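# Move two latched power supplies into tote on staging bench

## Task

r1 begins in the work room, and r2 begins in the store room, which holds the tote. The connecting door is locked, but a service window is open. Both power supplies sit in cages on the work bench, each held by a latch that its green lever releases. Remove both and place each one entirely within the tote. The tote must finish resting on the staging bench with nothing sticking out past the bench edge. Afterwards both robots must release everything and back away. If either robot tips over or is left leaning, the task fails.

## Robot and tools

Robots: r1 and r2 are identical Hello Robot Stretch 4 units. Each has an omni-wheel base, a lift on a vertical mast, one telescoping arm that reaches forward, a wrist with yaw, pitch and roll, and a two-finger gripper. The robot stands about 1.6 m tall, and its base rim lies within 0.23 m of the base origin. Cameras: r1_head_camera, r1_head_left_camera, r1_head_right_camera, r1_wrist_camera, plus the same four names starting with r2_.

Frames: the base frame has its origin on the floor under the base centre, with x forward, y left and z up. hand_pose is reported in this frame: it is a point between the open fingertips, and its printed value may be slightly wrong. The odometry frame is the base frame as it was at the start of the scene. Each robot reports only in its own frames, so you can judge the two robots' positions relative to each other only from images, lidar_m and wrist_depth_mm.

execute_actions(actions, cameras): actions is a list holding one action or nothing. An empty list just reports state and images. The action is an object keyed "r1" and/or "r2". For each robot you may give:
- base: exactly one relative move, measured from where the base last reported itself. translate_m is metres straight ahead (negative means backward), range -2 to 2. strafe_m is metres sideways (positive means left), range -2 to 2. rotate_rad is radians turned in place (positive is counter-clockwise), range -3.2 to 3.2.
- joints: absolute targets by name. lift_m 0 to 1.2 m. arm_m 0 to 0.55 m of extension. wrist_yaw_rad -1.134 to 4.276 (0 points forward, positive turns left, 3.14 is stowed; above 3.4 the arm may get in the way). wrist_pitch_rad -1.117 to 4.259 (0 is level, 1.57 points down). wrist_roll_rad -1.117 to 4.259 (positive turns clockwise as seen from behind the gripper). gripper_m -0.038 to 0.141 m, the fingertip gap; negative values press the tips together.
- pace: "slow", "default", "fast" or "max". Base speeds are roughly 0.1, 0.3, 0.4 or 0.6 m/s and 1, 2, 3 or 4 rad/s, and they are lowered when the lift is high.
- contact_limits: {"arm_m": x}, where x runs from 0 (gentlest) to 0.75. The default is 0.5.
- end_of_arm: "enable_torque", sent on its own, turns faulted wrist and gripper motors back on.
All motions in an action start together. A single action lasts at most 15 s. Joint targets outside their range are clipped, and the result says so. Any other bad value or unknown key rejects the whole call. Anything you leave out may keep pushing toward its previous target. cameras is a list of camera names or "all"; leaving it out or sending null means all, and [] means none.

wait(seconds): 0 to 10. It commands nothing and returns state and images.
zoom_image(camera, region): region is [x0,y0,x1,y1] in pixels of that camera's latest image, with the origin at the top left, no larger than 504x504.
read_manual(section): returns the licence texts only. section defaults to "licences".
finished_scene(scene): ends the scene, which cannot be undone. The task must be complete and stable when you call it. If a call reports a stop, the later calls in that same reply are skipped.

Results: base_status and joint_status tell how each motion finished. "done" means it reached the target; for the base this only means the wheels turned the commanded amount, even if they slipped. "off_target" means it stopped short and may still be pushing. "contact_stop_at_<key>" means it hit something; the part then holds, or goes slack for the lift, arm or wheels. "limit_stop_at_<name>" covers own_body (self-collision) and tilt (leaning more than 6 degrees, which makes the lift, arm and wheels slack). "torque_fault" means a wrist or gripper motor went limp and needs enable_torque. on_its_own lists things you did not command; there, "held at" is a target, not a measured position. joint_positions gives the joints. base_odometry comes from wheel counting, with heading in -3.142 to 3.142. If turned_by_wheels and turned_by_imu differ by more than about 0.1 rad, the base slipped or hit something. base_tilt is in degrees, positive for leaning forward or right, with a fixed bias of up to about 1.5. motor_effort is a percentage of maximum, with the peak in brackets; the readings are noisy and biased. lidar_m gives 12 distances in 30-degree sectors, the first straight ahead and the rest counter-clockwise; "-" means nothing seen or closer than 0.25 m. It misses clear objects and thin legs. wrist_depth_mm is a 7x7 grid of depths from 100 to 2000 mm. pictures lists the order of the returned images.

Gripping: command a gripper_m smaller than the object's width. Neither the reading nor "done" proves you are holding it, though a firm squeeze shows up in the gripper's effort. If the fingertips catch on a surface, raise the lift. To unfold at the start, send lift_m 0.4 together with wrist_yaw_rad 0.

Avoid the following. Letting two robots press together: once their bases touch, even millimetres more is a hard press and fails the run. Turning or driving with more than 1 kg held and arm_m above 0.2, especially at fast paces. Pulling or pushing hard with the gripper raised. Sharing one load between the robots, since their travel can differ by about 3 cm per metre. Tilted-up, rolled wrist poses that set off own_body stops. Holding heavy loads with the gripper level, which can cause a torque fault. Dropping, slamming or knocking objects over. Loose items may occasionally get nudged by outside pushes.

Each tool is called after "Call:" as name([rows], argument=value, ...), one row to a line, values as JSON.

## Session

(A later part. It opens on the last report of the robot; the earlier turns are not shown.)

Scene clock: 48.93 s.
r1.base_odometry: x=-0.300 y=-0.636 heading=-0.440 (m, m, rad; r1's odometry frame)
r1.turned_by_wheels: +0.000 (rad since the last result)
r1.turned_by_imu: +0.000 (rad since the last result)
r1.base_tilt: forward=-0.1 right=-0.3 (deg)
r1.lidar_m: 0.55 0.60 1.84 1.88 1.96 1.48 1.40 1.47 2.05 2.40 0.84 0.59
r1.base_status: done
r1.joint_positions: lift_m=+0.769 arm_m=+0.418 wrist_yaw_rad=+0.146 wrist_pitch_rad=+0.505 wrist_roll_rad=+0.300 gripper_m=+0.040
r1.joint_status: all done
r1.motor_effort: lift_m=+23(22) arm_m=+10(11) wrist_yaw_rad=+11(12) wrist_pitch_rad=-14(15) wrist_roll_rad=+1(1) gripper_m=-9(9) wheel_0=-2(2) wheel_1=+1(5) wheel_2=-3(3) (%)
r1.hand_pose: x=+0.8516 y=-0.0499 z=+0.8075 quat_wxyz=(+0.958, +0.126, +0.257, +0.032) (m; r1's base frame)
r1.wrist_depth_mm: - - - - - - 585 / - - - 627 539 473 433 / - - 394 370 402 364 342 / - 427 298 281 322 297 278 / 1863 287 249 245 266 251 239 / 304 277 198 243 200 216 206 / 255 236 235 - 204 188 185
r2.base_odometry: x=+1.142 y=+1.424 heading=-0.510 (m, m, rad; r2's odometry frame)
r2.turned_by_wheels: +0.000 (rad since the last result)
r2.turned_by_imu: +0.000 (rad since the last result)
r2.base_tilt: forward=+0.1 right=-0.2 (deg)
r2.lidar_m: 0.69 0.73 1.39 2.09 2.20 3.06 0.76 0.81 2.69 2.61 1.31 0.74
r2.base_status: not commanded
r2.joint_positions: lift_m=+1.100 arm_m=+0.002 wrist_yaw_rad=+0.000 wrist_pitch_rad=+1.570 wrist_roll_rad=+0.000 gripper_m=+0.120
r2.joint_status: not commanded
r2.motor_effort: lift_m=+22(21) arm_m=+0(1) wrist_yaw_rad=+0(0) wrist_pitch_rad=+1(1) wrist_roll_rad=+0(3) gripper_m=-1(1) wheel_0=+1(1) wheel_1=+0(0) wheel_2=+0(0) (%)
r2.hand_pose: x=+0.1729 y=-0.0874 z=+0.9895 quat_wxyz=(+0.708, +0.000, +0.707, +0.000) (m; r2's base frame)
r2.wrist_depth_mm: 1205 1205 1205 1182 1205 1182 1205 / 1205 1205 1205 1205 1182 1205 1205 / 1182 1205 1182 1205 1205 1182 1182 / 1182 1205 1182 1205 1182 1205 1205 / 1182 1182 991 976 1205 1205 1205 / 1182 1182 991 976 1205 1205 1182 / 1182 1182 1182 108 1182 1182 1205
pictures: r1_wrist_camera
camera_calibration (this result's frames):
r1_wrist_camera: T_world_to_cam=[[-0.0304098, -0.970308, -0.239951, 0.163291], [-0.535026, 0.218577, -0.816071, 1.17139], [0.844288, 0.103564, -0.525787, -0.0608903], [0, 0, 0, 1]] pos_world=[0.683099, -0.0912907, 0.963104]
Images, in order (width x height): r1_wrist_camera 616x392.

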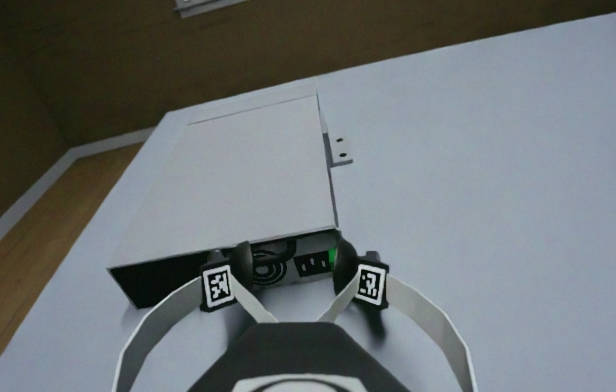

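Call:
execute_actions([
  {"r1":{"joints":{"gripper_m":0.028,"arm_m":0.424},"contact_limits":{"arm_m":0.15},"pace":"slow"}},
], cameras=["r1_wrist_camera"])

Call:
zoom_image(camera="r1_wrist_camera", region=[180, 200, 420, 320])

Scene clock: 50.00 s.
r1.base_odometry: x=-0.300 y=-0.636 heading=-0.440 (m, m, rad; r1's odometry frame)
r1.turned_by_wheels: +0.000 (rad since the last result)
r1.turned_by_imu: +0.000 (rad since the last result)
r1.base_tilt: forward=+0.0 right=-0.4 (deg)
r1.lidar_m: 0.56 0.58 1.82 1.89 1.96 1.47 1.39 1.45 2.05 2.39 0.84 0.60
r1.base_status: not commanded
r1.joint_positions: lift_m=+0.769 arm_m=+0.422 wrist_yaw_rad=+0.144 wrist_pitch_rad=+0.509 wrist_roll_rad=+0.300 gripper_m=+0.028
r1.joint_status: all done
r1.on_its_own: wrist_yaw_rad is at rest, and its effort (+16) is outside its rest range (-13 to +13); wrist_pitch_rad is at rest, and its effort (-25) is outside its rest range (-23 to +23)
r1.motor_effort: lift_m=+23(22) arm_m=+12(14) wrist_yaw_rad=+16(16) wrist_pitch_rad=-25(26) wrist_roll_rad=+0(1) gripper_m=-16(17) wheel_0=-2(2) wheel_1=+1(1) wheel_2=-5(5) (%)
r1.contact_limits: arm_m 0.15
r1.hand_pose: x=+0.8546 y=-0.0503 z=+0.8066 quat_wxyz=(+0.957, +0.126, +0.258, +0.031) (m; r1's base frame)
r1.wrist_depth_mm: - - - - - - 569 / - - - 597 530 469 427 / - - 387 368 399 359 338 / - 407 296 279 317 294 276 / 1756 274 246 242 264 249 237 / 303 272 209 242 191 213 206 / 254 235 234 - 203 187 185
r2.base_odometry: x=+1.142 y=+1.424 heading=-0.510 (m, m, rad; r2's odometry frame)
r2.turned_by_wheels: +0.000 (rad since the last result)
r2.turned_by_imu: +0.000 (rad since the last result)
r2.base_tilt: forward=+0.1 right=-0.2 (deg)
r2.lidar_m: 0.69 0.75 1.38 2.09 2.20 3.06 0.75 0.82 2.66 2.62 1.32 0.74
r2.base_status: not commanded
r2.joint_positions: lift_m=+1.100 arm_m=+0.002 wrist_yaw_rad=+0.000 wrist_pitch_rad=+1.570 wrist_roll_rad=+0.000 gripper_m=+0.120
r2.joint_status: not commanded
r2.motor_effort: lift_m=+22(22) arm_m=-1(0) wrist_yaw_rad=+0(0) wrist_pitch_rad=+1(1) wrist_roll_rad=-4(3) gripper_m=-1(0) wheel_0=+1(1) wheel_1=+0(0) wheel_2=+0(0) (%)
r2.hand_pose: x=+0.1729 y=-0.0874 z=+0.9895 quat_wxyz=(+0.708, +0.000, +0.707, +0.000) (m; r2's base frame)
r2.wrist_depth_mm: 1205 1182 1182 1182 1205 1205 1205 / 1205 1205 1205 1182 1182 1205 1182 / 1182 1182 1182 1205 1205 1205 1205 / 1205 1205 1182 1205 1205 1205 1182 / 1205 1182 976 976 1182 1205 1182 / 1205 1182 991 991 1205 1182 1205 / 1182 1182 1182 108 1182 1182 1182
pictures: r1_wrist_camera
camera_calibration (this result's frames):
r1_wrist_camera: T_world_to_cam=[[-0.0325752, -0.97039, -0.239336, 0.164102], [-0.537627, 0.21888, -0.814278, 1.17315], [0.842553, 0.102148, -0.528838, -0.0599872], [0, 0, 0, 1]] pos_world=[0.686606, -0.0914096, 0.962824]
Images, in order (width x height): r1_wrist_camera 616x392.

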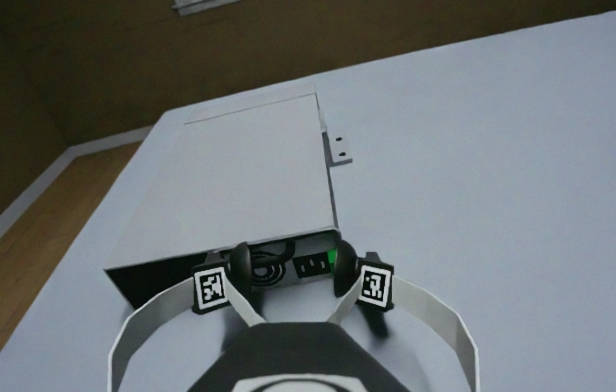

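Region (180, 200, 420, 320) of r1_wrist_camera's 616x392 image, scaled by 2.100.

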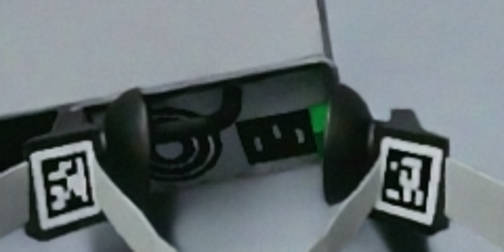

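Call:
execute_actions([
  {"r1":{"joints":{"gripper_m":0.042,"arm_m":0.412},"pace":"slow"}},
], cameras=["r1_wrist_camera"])

Call:
zoom_image(camera="r1_wrist_camera", region=[180, 200, 420, 320])

Scene clock: 51.10 s.
r1.base_odometry: x=-0.299 y=-0.636 heading=-0.440 (m, m, rad; r1's odometry frame)
r1.turned_by_wheels: +0.000 (rad since the last result)
r1.turned_by_imu: +0.000 (rad since the last result)
r1.base_tilt: forward=-0.1 right=-0.4 (deg)
r1.lidar_m: 0.57 0.58 1.83 1.88 1.97 1.48 1.40 1.47 2.02 2.40 0.85 0.60
r1.base_status: not commanded
r1.joint_positions: lift_m=+0.769 arm_m=+0.414 wrist_yaw_rad=+0.148 wrist_pitch_rad=+0.503 wrist_roll_rad=+0.300 gripper_m=+0.042
r1.joint_status: all done
r1.motor_effort: lift_m=+22(23) arm_m=-9(10) wrist_yaw_rad=+6(17) wrist_pitch_rad=-9(26) wrist_roll_rad=-2(1) gripper_m=-4(13) wheel_0=-2(2) wheel_1=+1(1) wheel_2=-2(5) (%)
r1.hand_pose: x=+0.8475 y=-0.0492 z=+0.8080 quat_wxyz=(+0.958, +0.126, +0.256, +0.034) (m; r1's base frame)
r1.wrist_depth_mm: - - - - - - 591 / - - - 640 549 477 436 / - - 399 377 404 366 342 / - 433 301 281 327 300 281 / 1808 293 253 249 270 253 241 / 306 282 195 236 198 217 207 / 256 236 237 - 204 189 185
r2.base_odometry: x=+1.142 y=+1.424 heading=-0.510 (m, m, rad; r2's odometry frame)
r2.turned_by_wheels: +0.000 (rad since the last result)
r2.turned_by_imu: +0.000 (rad since the last result)
r2.base_tilt: forward=+0.1 right=-0.2 (deg)
r2.lidar_m: 0.70 0.74 1.39 2.09 2.18 3.10 0.77 0.85 2.71 2.62 1.33 0.73
r2.base_status: not commanded
r2.joint_positions: lift_m=+1.100 arm_m=+0.002 wrist_yaw_rad=+0.000 wrist_pitch_rad=+1.570 wrist_roll_rad=+0.000 gripper_m=+0.120
r2.joint_status: not commanded
r2.motor_effort: lift_m=+22(22) arm_m=+0(0) wrist_yaw_rad=+0(0) wrist_pitch_rad=+1(2) wrist_roll_rad=-2(3) gripper_m=+0(1) wheel_0=+1(1) wheel_1=+0(0) wheel_2=+0(0) (%)
r2.hand_pose: x=+0.1729 y=-0.0874 z=+0.9895 quat_wxyz=(+0.708, +0.000, +0.707, +0.000) (m; r2's base frame)
r2.wrist_depth_mm: 1182 1205 1205 1205 1182 1205 1182 / 1205 1182 1205 1205 1205 1205 1182 / 1182 1182 1205 1182 1205 1205 1182 / 1205 1182 1182 1182 1182 1182 1205 / 1182 1205 991 991 1182 1205 1205 / 1182 1182 976 976 1182 1182 1205 / 1182 1182 1182 108 1205 1182 1205
pictures: r1_wrist_camera
camera_calibration (this result's frames):
r1_wrist_camera: T_world_to_cam=[[-0.0277899, -0.970242, -0.240538, 0.162187], [-0.533802, 0.217853, -0.817065, 1.16923], [0.845153, 0.105694, -0.523971, -0.0592971], [0, 0, 0, 1]] pos_world=[0.678761, -0.0910923, 0.963282]
Images, in order (width x height): r1_wrist_camera 616x392.

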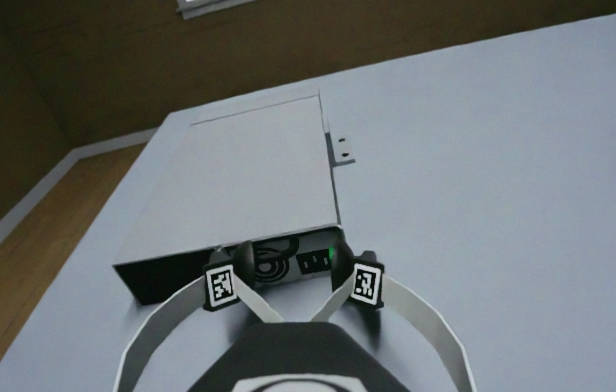

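Region (180, 200, 420, 320) of r1_wrist_camera's 616x392 image, scaled by 2.100.

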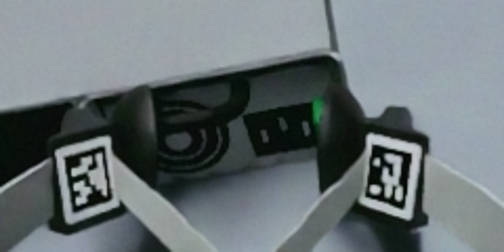

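Call:
execute_actions([
  {"r1":{"base":{"strafe_m":0.004}}},
], cameras=[])

Call:
execute_actions([
  {"r1":{"joints":{"arm_m":0.424},"contact_limits":{"arm_m":0.15},"pace":"slow"}},
], cameras=["r1_wrist_camera"])

Call:
zoom_image(camera="r1_wrist_camera", region=[180, 200, 420, 320])

Scene clock: 51.90 s.
r1.base_odometry: x=-0.298 y=-0.633 heading=-0.440 (m, m, rad; r1's odometry frame)
r1.turned_by_wheels: +0.000 (rad since the last result)
r1.turned_by_imu: +0.000 (rad since the last result)
r1.base_tilt: forward=-0.1 right=-0.4 (deg)
r1.lidar_m: 0.56 0.61 1.84 1.88 1.95 1.47 1.39 1.47 2.02 2.40 0.83 0.60
r1.base_status: done
r1.joint_positions: lift_m=+0.769 arm_m=+0.414 wrist_yaw_rad=+0.147 wrist_pitch_rad=+0.503 wrist_roll_rad=+0.300 gripper_m=+0.042
r1.joint_status: not commanded
r1.motor_effort: lift_m=+23(23) arm_m=-10(10) wrist_yaw_rad=+6(6) wrist_pitch_rad=-10(8) wrist_roll_rad=+0(0) gripper_m=-5(5) wheel_0=-2(12) wheel_1=+1(9) wheel_2=-1(1) (%)
r1.hand_pose: x=+0.8475 y=-0.0493 z=+0.8081 quat_wxyz=(+0.958, +0.126, +0.256, +0.034) (m; r1's base frame)
r1.wrist_depth_mm: - - - - - - 591 / - - - 634 544 480 436 / - - 397 370 410 368 343 / - 442 301 279 327 298 281 / 1756 306 254 248 270 252 242 / 309 281 196 236 198 217 207 / 256 237 236 - 204 189 185
r2.base_odometry: x=+1.142 y=+1.424 heading=-0.510 (m, m, rad; r2's odometry frame)
r2.turned_by_wheels: +0.000 (rad since the last result)
r2.turned_by_imu: +0.000 (rad since the last result)
r2.base_tilt: forward=+0.1 right=-0.2 (deg)
r2.lidar_m: 0.69 0.74 1.39 2.10 2.21 3.09 0.75 0.84 2.68 2.63 1.30 0.74
r2.base_status: not commanded
r2.joint_positions: lift_m=+1.100 arm_m=+0.002 wrist_yaw_rad=+0.000 wrist_pitch_rad=+1.570 wrist_roll_rad=+0.000 gripper_m=+0.120
r2.joint_status: not commanded
r2.motor_effort: lift_m=+22(22) arm_m=-1(0) wrist_yaw_rad=-1(0) wrist_pitch_rad=+1(1) wrist_roll_rad=-3(2) gripper_m=+0(0) wheel_0=+1(1) wheel_1=+0(0) wheel_2=+0(0) (%)
r2.hand_pose: x=+0.1729 y=-0.0874 z=+0.9895 quat_wxyz=(+0.708, +0.000, +0.707, +0.000) (m; r2's base frame)
r2.wrist_depth_mm: 1205 1205 1182 1182 1205 1205 1205 / 1182 1182 1205 1182 1205 1205 1205 / 1182 1182 1182 1205 1182 1182 1205 / 1182 1205 1205 1205 1205 1182 1205 / 1160 1182 991 991 1205 1182 1205 / 1182 1205 976 991 1182 1205 1182 / 1182 1182 1182 108 1182 1182 1182
pictures: none
No camera images: the call's "cameras" was empty. Leave "cameras" out to get every camera's image.

Scene clock: 52.87 s.
r1.base_odometry: x=-0.298 y=-0.633 heading=-0.440 (m, m, rad; r1's odometry frame)
r1.turned_by_wheels: +0.000 (rad since the last result)
r1.turned_by_imu: +0.000 (rad since the last result)
r1.base_tilt: forward=-0.1 right=-0.4 (deg)
r1.lidar_m: 0.57 0.60 1.82 1.87 1.96 1.45 1.40 1.47 2.02 2.41 0.85 0.61
r1.base_status: not commanded
r1.joint_positions: lift_m=+0.769 arm_m=+0.422 wrist_yaw_rad=+0.146 wrist_pitch_rad=+0.507 wrist_roll_rad=+0.300 gripper_m=+0.042
r1.joint_status: all done
r1.motor_effort: lift_m=+23(23) arm_m=+13(9) wrist_yaw_rad=+9(8) wrist_pitch_rad=-23(22) wrist_roll_rad=-2(0) gripper_m=-5(5) wheel_0=-2(2) wheel_1=+1(1) wheel_2=-3(3) (%)
r1.contact_limits: arm_m 0.15
r1.hand_pose: x=+0.8548 y=-0.0497 z=+0.8069 quat_wxyz=(+0.957, +0.126, +0.258, +0.033) (m; r1's base frame)
r1.wrist_depth_mm: - - - - - - 574 / - - - 597 530 466 430 / - - 389 364 402 362 338 / - 424 297 276 320 297 277 / 1808 285 248 241 265 250 239 / 304 276 241 240 191 214 205 / 255 235 234 - 202 187 184
r2.base_odometry: x=+1.142 y=+1.424 heading=-0.510 (m, m, rad; r2's odometry frame)
r2.turned_by_wheels: +0.000 (rad since the last result)
r2.turned_by_imu: +0.000 (rad since the last result)
r2.base_tilt: forward=+0.2 right=-0.2 (deg)
r2.lidar_m: 0.69 0.76 1.38 2.08 2.21 3.08 0.75 0.81 2.71 2.62 1.30 0.74
r2.base_status: not commanded
r2.joint_positions: lift_m=+1.100 arm_m=+0.002 wrist_yaw_rad=+0.000 wrist_pitch_rad=+1.570 wrist_roll_rad=+0.000 gripper_m=+0.120
r2.joint_status: not commanded
r2.motor_effort: lift_m=+22(22) arm_m=+0(0) wrist_yaw_rad=+0(0) wrist_pitch_rad=+1(0) wrist_roll_rad=-3(2) gripper_m=-1(1) wheel_0=+1(1) wheel_1=+0(0) wheel_2=-1(0) (%)
r2.hand_pose: x=+0.1729 y=-0.0874 z=+0.9895 quat_wxyz=(+0.708, +0.000, +0.707, +0.000) (m; r2's base frame)
r2.wrist_depth_mm: 1205 1182 1205 1205 1205 1205 1205 / 1182 1205 1205 1205 1182 1205 1205 / 1205 1205 1205 1205 1182 1205 1229 / 1182 1182 1182 1205 1205 1182 1205 / 1182 1182 991 976 1205 1182 1205 / 1182 1205 976 991 1205 1182 1205 / 1182 1182 1182 108 1182 1182 1205
pictures: r1_wrist_camera
camera_calibration (this result's frames):
r1_wrist_camera: T_world_to_cam=[[-0.0301778, -0.970402, -0.239603, 0.162936], [-0.537221, 0.217893, -0.81481, 1.17341], [0.842901, 0.104131, -0.527896, -0.0610555], [0, 0, 0, 1]] pos_world=[0.686762, -0.0912058, 0.962916]
Images, in order (width x height): r1_wrist_camera 616x392.

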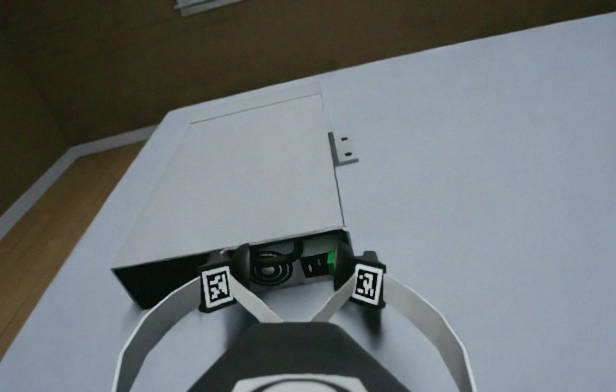

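Region (180, 200, 420, 320) of r1_wrist_camera's 616x392 image, scaled by 2.100.

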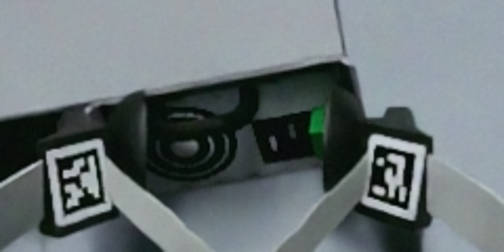

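Call:
execute_actions([
  {"r1":{"joints":{"gripper_m":0.015,"arm_m":0.431,"lift_m":0.765},"contact_limits":{"arm_m":0.2},"pace":"slow"}},
], cameras=["r1_wrist_camera"])

Call:
execute_actions([
  {"r1":{"joints":{"gripper_m":-0.015,"arm_m":0.439,"lift_m":0.76},"contact_limits":{"arm_m":0.2},"pace":"slow"}},
], cameras=["r1_wrist_camera"])

Call:
zoom_image(camera="r1_wrist_camera", region=[180, 200, 420, 320])

Scene clock: 54.43 s.
r1.base_odometry: x=-0.298 y=-0.632 heading=-0.440 (m, m, rad; r1's odometry frame)
r1.turned_by_wheels: +0.000 (rad since the last result)
r1.turned_by_imu: +0.001 (rad since the last result)
r1.base_tilt: forward=-0.1 right=-0.3 (deg)
r1.lidar_m: 0.55 0.62 1.82 1.87 1.96 1.48 1.40 1.46 2.02 2.40 0.85 0.61
r1.base_status: not commanded
r1.joint_positions: lift_m=+0.765 arm_m=+0.428 wrist_yaw_rad=+0.147 wrist_pitch_rad=+0.512 wrist_roll_rad=+0.300 gripper_m=+0.015
r1.joint_status: all done
r1.on_its_own: wrist_pitch_rad is at rest, and its effort (-35) is outside its rest range (-23 to +23)
r1.motor_effort: lift_m=+16(21) arm_m=+15(18) wrist_yaw_rad=+8(16) wrist_pitch_rad=-35(34) wrist_roll_rad=-1(1) gripper_m=-16(15) wheel_0=+3(3) wheel_1=+4(4) wheel_2=-7(8) (%)
r1.contact_limits: arm_m 0.2
r1.hand_pose: x=+0.8608 y=-0.0496 z=+0.8023 quat_wxyz=(+0.957, +0.126, +0.260, +0.033) (m; r1's base frame)
r1.wrist_depth_mm: - - - - - - 549 / - - - 559 521 449 413 / - - 373 345 387 353 327 / - 413 286 264 310 289 271 / 1708 274 237 234 262 242 232 / 297 263 190 236 190 208 201 / 248 231 228 - 199 183 180
r2.base_odometry: x=+1.142 y=+1.424 heading=-0.510 (m, m, rad; r2's odometry frame)
r2.turned_by_wheels: +0.000 (rad since the last result)
r2.turned_by_imu: +0.000 (rad since the last result)
r2.base_tilt: forward=+0.1 right=-0.2 (deg)
r2.lidar_m: 0.69 0.75 1.39 2.09 2.21 3.04 0.75 0.85 2.66 2.64 1.32 0.71
r2.base_status: not commanded
r2.joint_positions: lift_m=+1.100 arm_m=+0.002 wrist_yaw_rad=+0.000 wrist_pitch_rad=+1.570 wrist_roll_rad=+0.000 gripper_m=+0.120
r2.joint_status: not commanded
r2.motor_effort: lift_m=+22(22) arm_m=+0(0) wrist_yaw_rad=+0(0) wrist_pitch_rad=+0(1) wrist_roll_rad=-3(2) gripper_m=-1(2) wheel_0=+1(1) wheel_1=+0(0) wheel_2=+0(0) (%)
r2.hand_pose: x=+0.1729 y=-0.0874 z=+0.9895 quat_wxyz=(+0.708, +0.000, +0.707, +0.000) (m; r2's base frame)
r2.wrist_depth_mm: 1205 1182 1182 1205 1205 1205 1205 / 1182 1182 1182 1182 1205 1205 1182 / 1182 1182 1205 1205 1205 1205 1205 / 1205 1205 1182 1182 1205 1182 1205 / 1182 1205 991 991 1205 1205 1205 / 1182 1205 991 976 1205 1182 1182 / 1182 1182 1182 108 1182 1182 1205
pictures: r1_wrist_camera
camera_calibration (this result's frames):
r1_wrist_camera: T_world_to_cam=[[-0.0306062, -0.970594, -0.238769, 0.161761], [-0.540755, 0.216982, -0.812714, 1.17419], [0.840623, 0.104241, -0.531494, -0.0636326], [0, 0, 0, 1]] pos_world=[0.693388, -0.0911396, 0.959079]
Images, in order (width x height): r1_wrist_camera 616x392.

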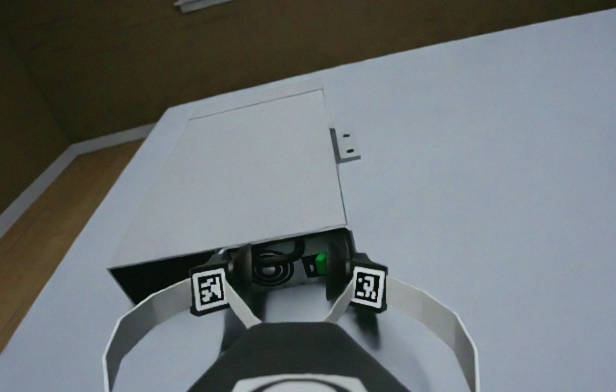

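Scene clock: 55.77 s.
r1.base_odometry: x=-0.298 y=-0.632 heading=-0.440 (m, m, rad; r1's odometry frame)
r1.turned_by_wheels: +0.000 (rad since the last result)
r1.turned_by_imu: +0.001 (rad since the last result)
r1.base_tilt: forward=+0.0 right=-0.3 (deg)
r1.lidar_m: 0.55 0.60 1.83 1.86 1.94 1.45 1.39 1.47 2.03 2.39 0.86 0.61
r1.base_status: not commanded
r1.joint_positions: lift_m=+0.761 arm_m=+0.432 wrist_yaw_rad=+0.150 wrist_pitch_rad=+0.508 wrist_roll_rad=+0.300 gripper_m=-0.014
r1.joint_status: arm_m contact_stop (moved +0.004 of +0.011); the others done
r1.on_its_own: arm_m is slack since a contact_stop (your +0.439 is given up)
r1.motor_effort: lift_m=+20(18) arm_m=+0(17) wrist_yaw_rad=+1(12) wrist_pitch_rad=-22(34) wrist_roll_rad=-1(2) gripper_m=-28(27) wheel_0=+4(4) wheel_1=+4(5) wheel_2=-4(8) (%)
r1.contact_limits: arm_m 0.2
r1.hand_pose: x=+0.8651 y=-0.0489 z=+0.7987 quat_wxyz=(+0.957, +0.126, +0.258, +0.034) (m; r1's base frame)
r1.wrist_depth_mm: - - - - - - 544 / - - - 554 508 449 407 / - - 366 334 382 345 320 / - 392 278 257 306 281 264 / 1708 262 230 227 253 238 228 / 289 168 201 231 186 200 195 / 243 224 223 - 194 181 177
r2.base_odometry: x=+1.142 y=+1.424 heading=-0.510 (m, m, rad; r2's odometry frame)
r2.turned_by_wheels: +0.000 (rad since the last result)
r2.turned_by_imu: +0.000 (rad since the last result)
r2.base_tilt: forward=+0.1 right=-0.1 (deg)
r2.lidar_m: 0.70 0.76 1.36 2.09 2.19 3.11 0.76 0.81 2.70 2.62 1.31 0.73
r2.base_status: not commanded
r2.joint_positions: lift_m=+1.100 arm_m=+0.002 wrist_yaw_rad=+0.000 wrist_pitch_rad=+1.570 wrist_roll_rad=+0.000 gripper_m=+0.120
r2.joint_status: not commanded
r2.motor_effort: lift_m=+22(22) arm_m=+0(1) wrist_yaw_rad=+0(0) wrist_pitch_rad=+0(1) wrist_roll_rad=-2(4) gripper_m=-1(0) wheel_0=+1(1) wheel_1=+0(0) wheel_2=+0(0) (%)
r2.hand_pose: x=+0.1729 y=-0.0874 z=+0.9895 quat_wxyz=(+0.708, +0.000, +0.707, +0.000) (m; r2's base frame)
r2.wrist_depth_mm: 1182 1182 1205 1205 1182 1205 1205 / 1182 1182 1205 1205 1205 1205 1205 / 1182 1229 1205 1205 1182 1205 1182 / 1182 1182 1205 1205 1182 1205 1205 / 1182 1205 991 991 1182 1205 1205 / 1182 1182 976 976 1182 1182 1205 / 1182 1182 1182 108 1182 1182 1205
pictures: r1_wrist_camera
camera_calibration (this result's frames):
r1_wrist_camera: T_world_to_cam=[[-0.0271234, -0.970526, -0.239467, 0.15933], [-0.538051, 0.216068, -0.814749, 1.17271], [0.842476, 0.106747, -0.528053, -0.0735059], [0, 0, 0, 1]] pos_world=[0.697226, -0.0909038, 0.954803]
Images, in order (width x height): r1_wrist_camera 616x392.

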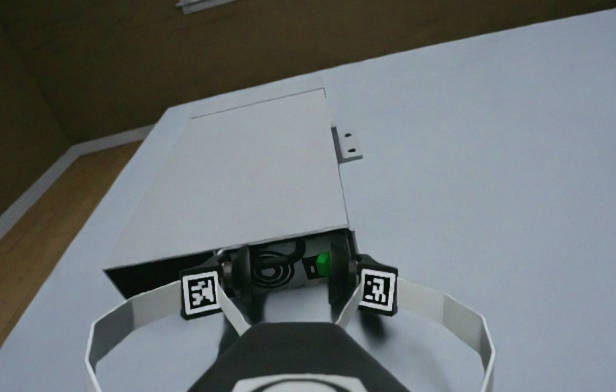

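Region (180, 200, 420, 320) of r1_wrist_camera's 616x392 image, scaled by 2.100.

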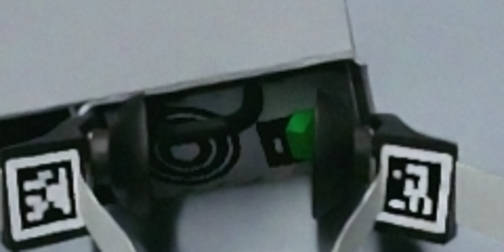

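A firm grip with toed-in pads now. Squeeze to max, then pull.

Call:
execute_actions([
  {"r1":{"joints":{"gripper_m":-0.035,"arm_m":0.438},"contact_limits":{"arm_m":0.3},"pace":"slow"}},
], cameras=["r1_wrist_camera"])

Call:
execute_actions([
  {"r1":{"joints":{"arm_m":0.41},"contact_limits":{"arm_m":0.5},"pace":"slow"}},
], cameras=["r1_wrist_camera"])

Scene clock: 56.93 s.
r1.base_odometry: x=-0.298 y=-0.632 heading=-0.440 (m, m, rad; r1's odometry frame)
r1.turned_by_wheels: +0.000 (rad since the last result)
r1.turned_by_imu: +0.000 (rad since the last result)
r1.base_tilt: forward=-0.1 right=-0.3 (deg)
r1.lidar_m: 0.56 0.60 1.84 1.88 1.97 1.47 1.41 1.44 2.04 2.42 0.83 0.60
r1.base_status: not commanded
r1.joint_positions: lift_m=+0.761 arm_m=+0.436 wrist_yaw_rad=+0.151 wrist_pitch_rad=+0.510 wrist_roll_rad=+0.299 gripper_m=-0.034
r1.joint_status: all done
r1.on_its_own: wrist_pitch_rad is at rest, and its effort (-27) is outside its rest range (-23 to +23)
r1.motor_effort: lift_m=+20(20) arm_m=+10(14) wrist_yaw_rad=-3(3) wrist_pitch_rad=-27(29) wrist_roll_rad=-1(1) gripper_m=-32(32) wheel_0=+4(4) wheel_1=+4(4) wheel_2=-2(4) (%)
r1.contact_limits: arm_m 0.3
r1.hand_pose: x=+0.8692 y=-0.0486 z=+0.7982 quat_wxyz=(+0.957, +0.125, +0.259, +0.035) (m; r1's base frame)
r1.wrist_depth_mm: - - - - - - 535 / - - - 517 500 439 399 / - - 359 329 377 340 317 / - 389 274 252 303 278 262 / 1756 257 227 224 250 236 224 / 289 168 192 228 183 196 193 / 238 227 222 - 191 178 175
r2.base_odometry: x=+1.142 y=+1.424 heading=-0.510 (m, m, rad; r2's odometry frame)
r2.turned_by_wheels: +0.000 (rad since the last result)
r2.turned_by_imu: +0.000 (rad since the last result)
r2.base_tilt: forward=+0.1 right=-0.2 (deg)
r2.lidar_m: 0.69 0.73 1.39 2.10 2.20 3.06 0.76 0.82 2.70 2.65 1.33 0.74
r2.base_status: not commanded
r2.joint_positions: lift_m=+1.100 arm_m=+0.002 wrist_yaw_rad=+0.000 wrist_pitch_rad=+1.570 wrist_roll_rad=+0.000 gripper_m=+0.120
r2.joint_status: not commanded
r2.motor_effort: lift_m=+22(22) arm_m=+0(0) wrist_yaw_rad=+0(0) wrist_pitch_rad=+1(1) wrist_roll_rad=-1(0) gripper_m=+0(0) wheel_0=+1(1) wheel_1=+0(0) wheel_2=+0(0) (%)
r2.hand_pose: x=+0.1729 y=-0.0874 z=+0.9895 quat_wxyz=(+0.708, +0.000, +0.707, +0.000) (m; r2's base frame)
r2.wrist_depth_mm: 1182 1182 1182 1205 1205 1205 1182 / 1205 1182 1182 1182 1205 1205 1205 / 1182 1205 1205 1205 1205 1205 1205 / 1182 1205 1182 1205 1182 1182 1205 / 1182 1182 991 976 1205 1182 1182 / 1205 1205 976 991 1205 1182 1205 / 1205 1182 1182 108 1205 1182 1205
pictures: r1_wrist_camera
camera_calibration (this result's frames):
r1_wrist_camera: T_world_to_cam=[[-0.0261941, -0.970669, -0.238991, 0.158422], [-0.539921, 0.21494, -0.81381, 1.17521], [0.841308, 0.107719, -0.529715, -0.0748339], [0, 0, 0, 1]] pos_world=[0.701627, -0.0907628, 0.954616]
Images, in order (width x height): r1_wrist_camera 616x392.

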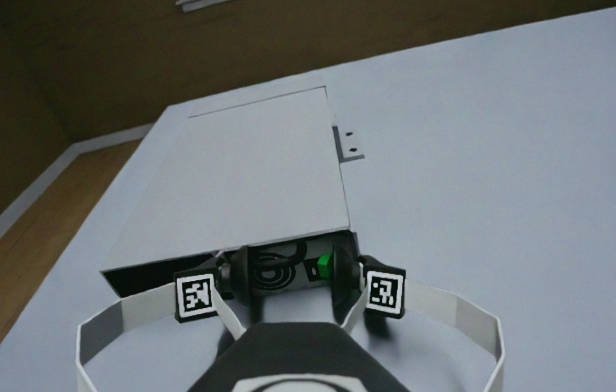

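Scene clock: 58.27 s.
r1.base_odometry: x=-0.298 y=-0.633 heading=-0.440 (m, m, rad; r1's odometry frame)
r1.turned_by_wheels: +0.000 (rad since the last result)
r1.turned_by_imu: +0.000 (rad since the last result)
r1.base_tilt: forward=-0.1 right=-0.3 (deg)
r1.lidar_m: 0.56 0.60 1.83 1.89 1.96 1.48 1.40 1.47 2.04 2.41 0.85 0.60
r1.base_status: not commanded
r1.joint_positions: lift_m=+0.761 arm_m=+0.412 wrist_yaw_rad=+0.150 wrist_pitch_rad=+0.502 wrist_roll_rad=+0.300 gripper_m=-0.034
r1.joint_status: all done
r1.motor_effort: lift_m=+22(21) arm_m=-9(11) wrist_yaw_rad=-2(24) wrist_pitch_rad=-7(29) wrist_roll_rad=+2(1) gripper_m=-19(36) wheel_0=+1(6) wheel_1=+1(4) wheel_2=+0(6) (%)
r1.contact_limits: arm_m 0.5
r1.hand_pose: x=+0.8456 y=-0.0487 z=+0.7999 quat_wxyz=(+0.958, +0.126, +0.256, +0.035) (m; r1's base frame)
r1.wrist_depth_mm: - - - - - - 559 / - - - 564 521 466 418 / - - 377 349 392 353 329 / - 418 286 263 312 287 270 / 1808 304 254 241 259 242 231 / 297 272 183 202 176 208 198 / 248 226 227 - 196 179 178
r2.base_odometry: x=+1.142 y=+1.424 heading=-0.510 (m, m, rad; r2's odometry frame)
r2.turned_by_wheels: +0.000 (rad since the last result)
r2.turned_by_imu: +0.000 (rad since the last result)
r2.base_tilt: forward=+0.2 right=-0.2 (deg)
r2.lidar_m: 0.71 0.76 1.37 2.09 2.20 3.06 0.76 0.84 2.70 2.62 1.30 0.76
r2.base_status: not commanded
r2.joint_positions: lift_m=+1.100 arm_m=+0.002 wrist_yaw_rad=+0.000 wrist_pitch_rad=+1.570 wrist_roll_rad=+0.000 gripper_m=+0.120
r2.joint_status: not commanded
r2.motor_effort: lift_m=+22(22) arm_m=+0(1) wrist_yaw_rad=+0(0) wrist_pitch_rad=+0(1) wrist_roll_rad=-2(1) gripper_m=+0(2) wheel_0=+1(1) wheel_1=+0(0) wheel_2=+0(0) (%)
r2.hand_pose: x=+0.1729 y=-0.0874 z=+0.9895 quat_wxyz=(+0.708, +0.000, +0.707, +0.000) (m; r2's base frame)
r2.wrist_depth_mm: 1205 1182 1182 1205 1205 1205 1205 / 1205 1205 1182 1229 1205 1205 1182 / 1182 1182 1205 1205 1205 1182 1205 / 1182 1182 1182 1205 1205 1205 1182 / 1182 1182 991 991 1205 1205 1182 / 1205 1205 976 991 1182 1182 1182 / 1182 1182 1205 108 1182 1182 1205
pictures: r1_wrist_camera
camera_calibration (this result's frames):
r1_wrist_camera: T_world_to_cam=[[-0.0257367, -0.970259, -0.240698, 0.159108], [-0.533823, 0.216913, -0.817302, 1.16167], [0.845205, 0.107455, -0.523529, -0.0623285], [0, 0, 0, 1]] pos_world=[0.676899, -0.0909065, 0.955098]
Images, in order (width x height): r1_wrist_camera 616x392.

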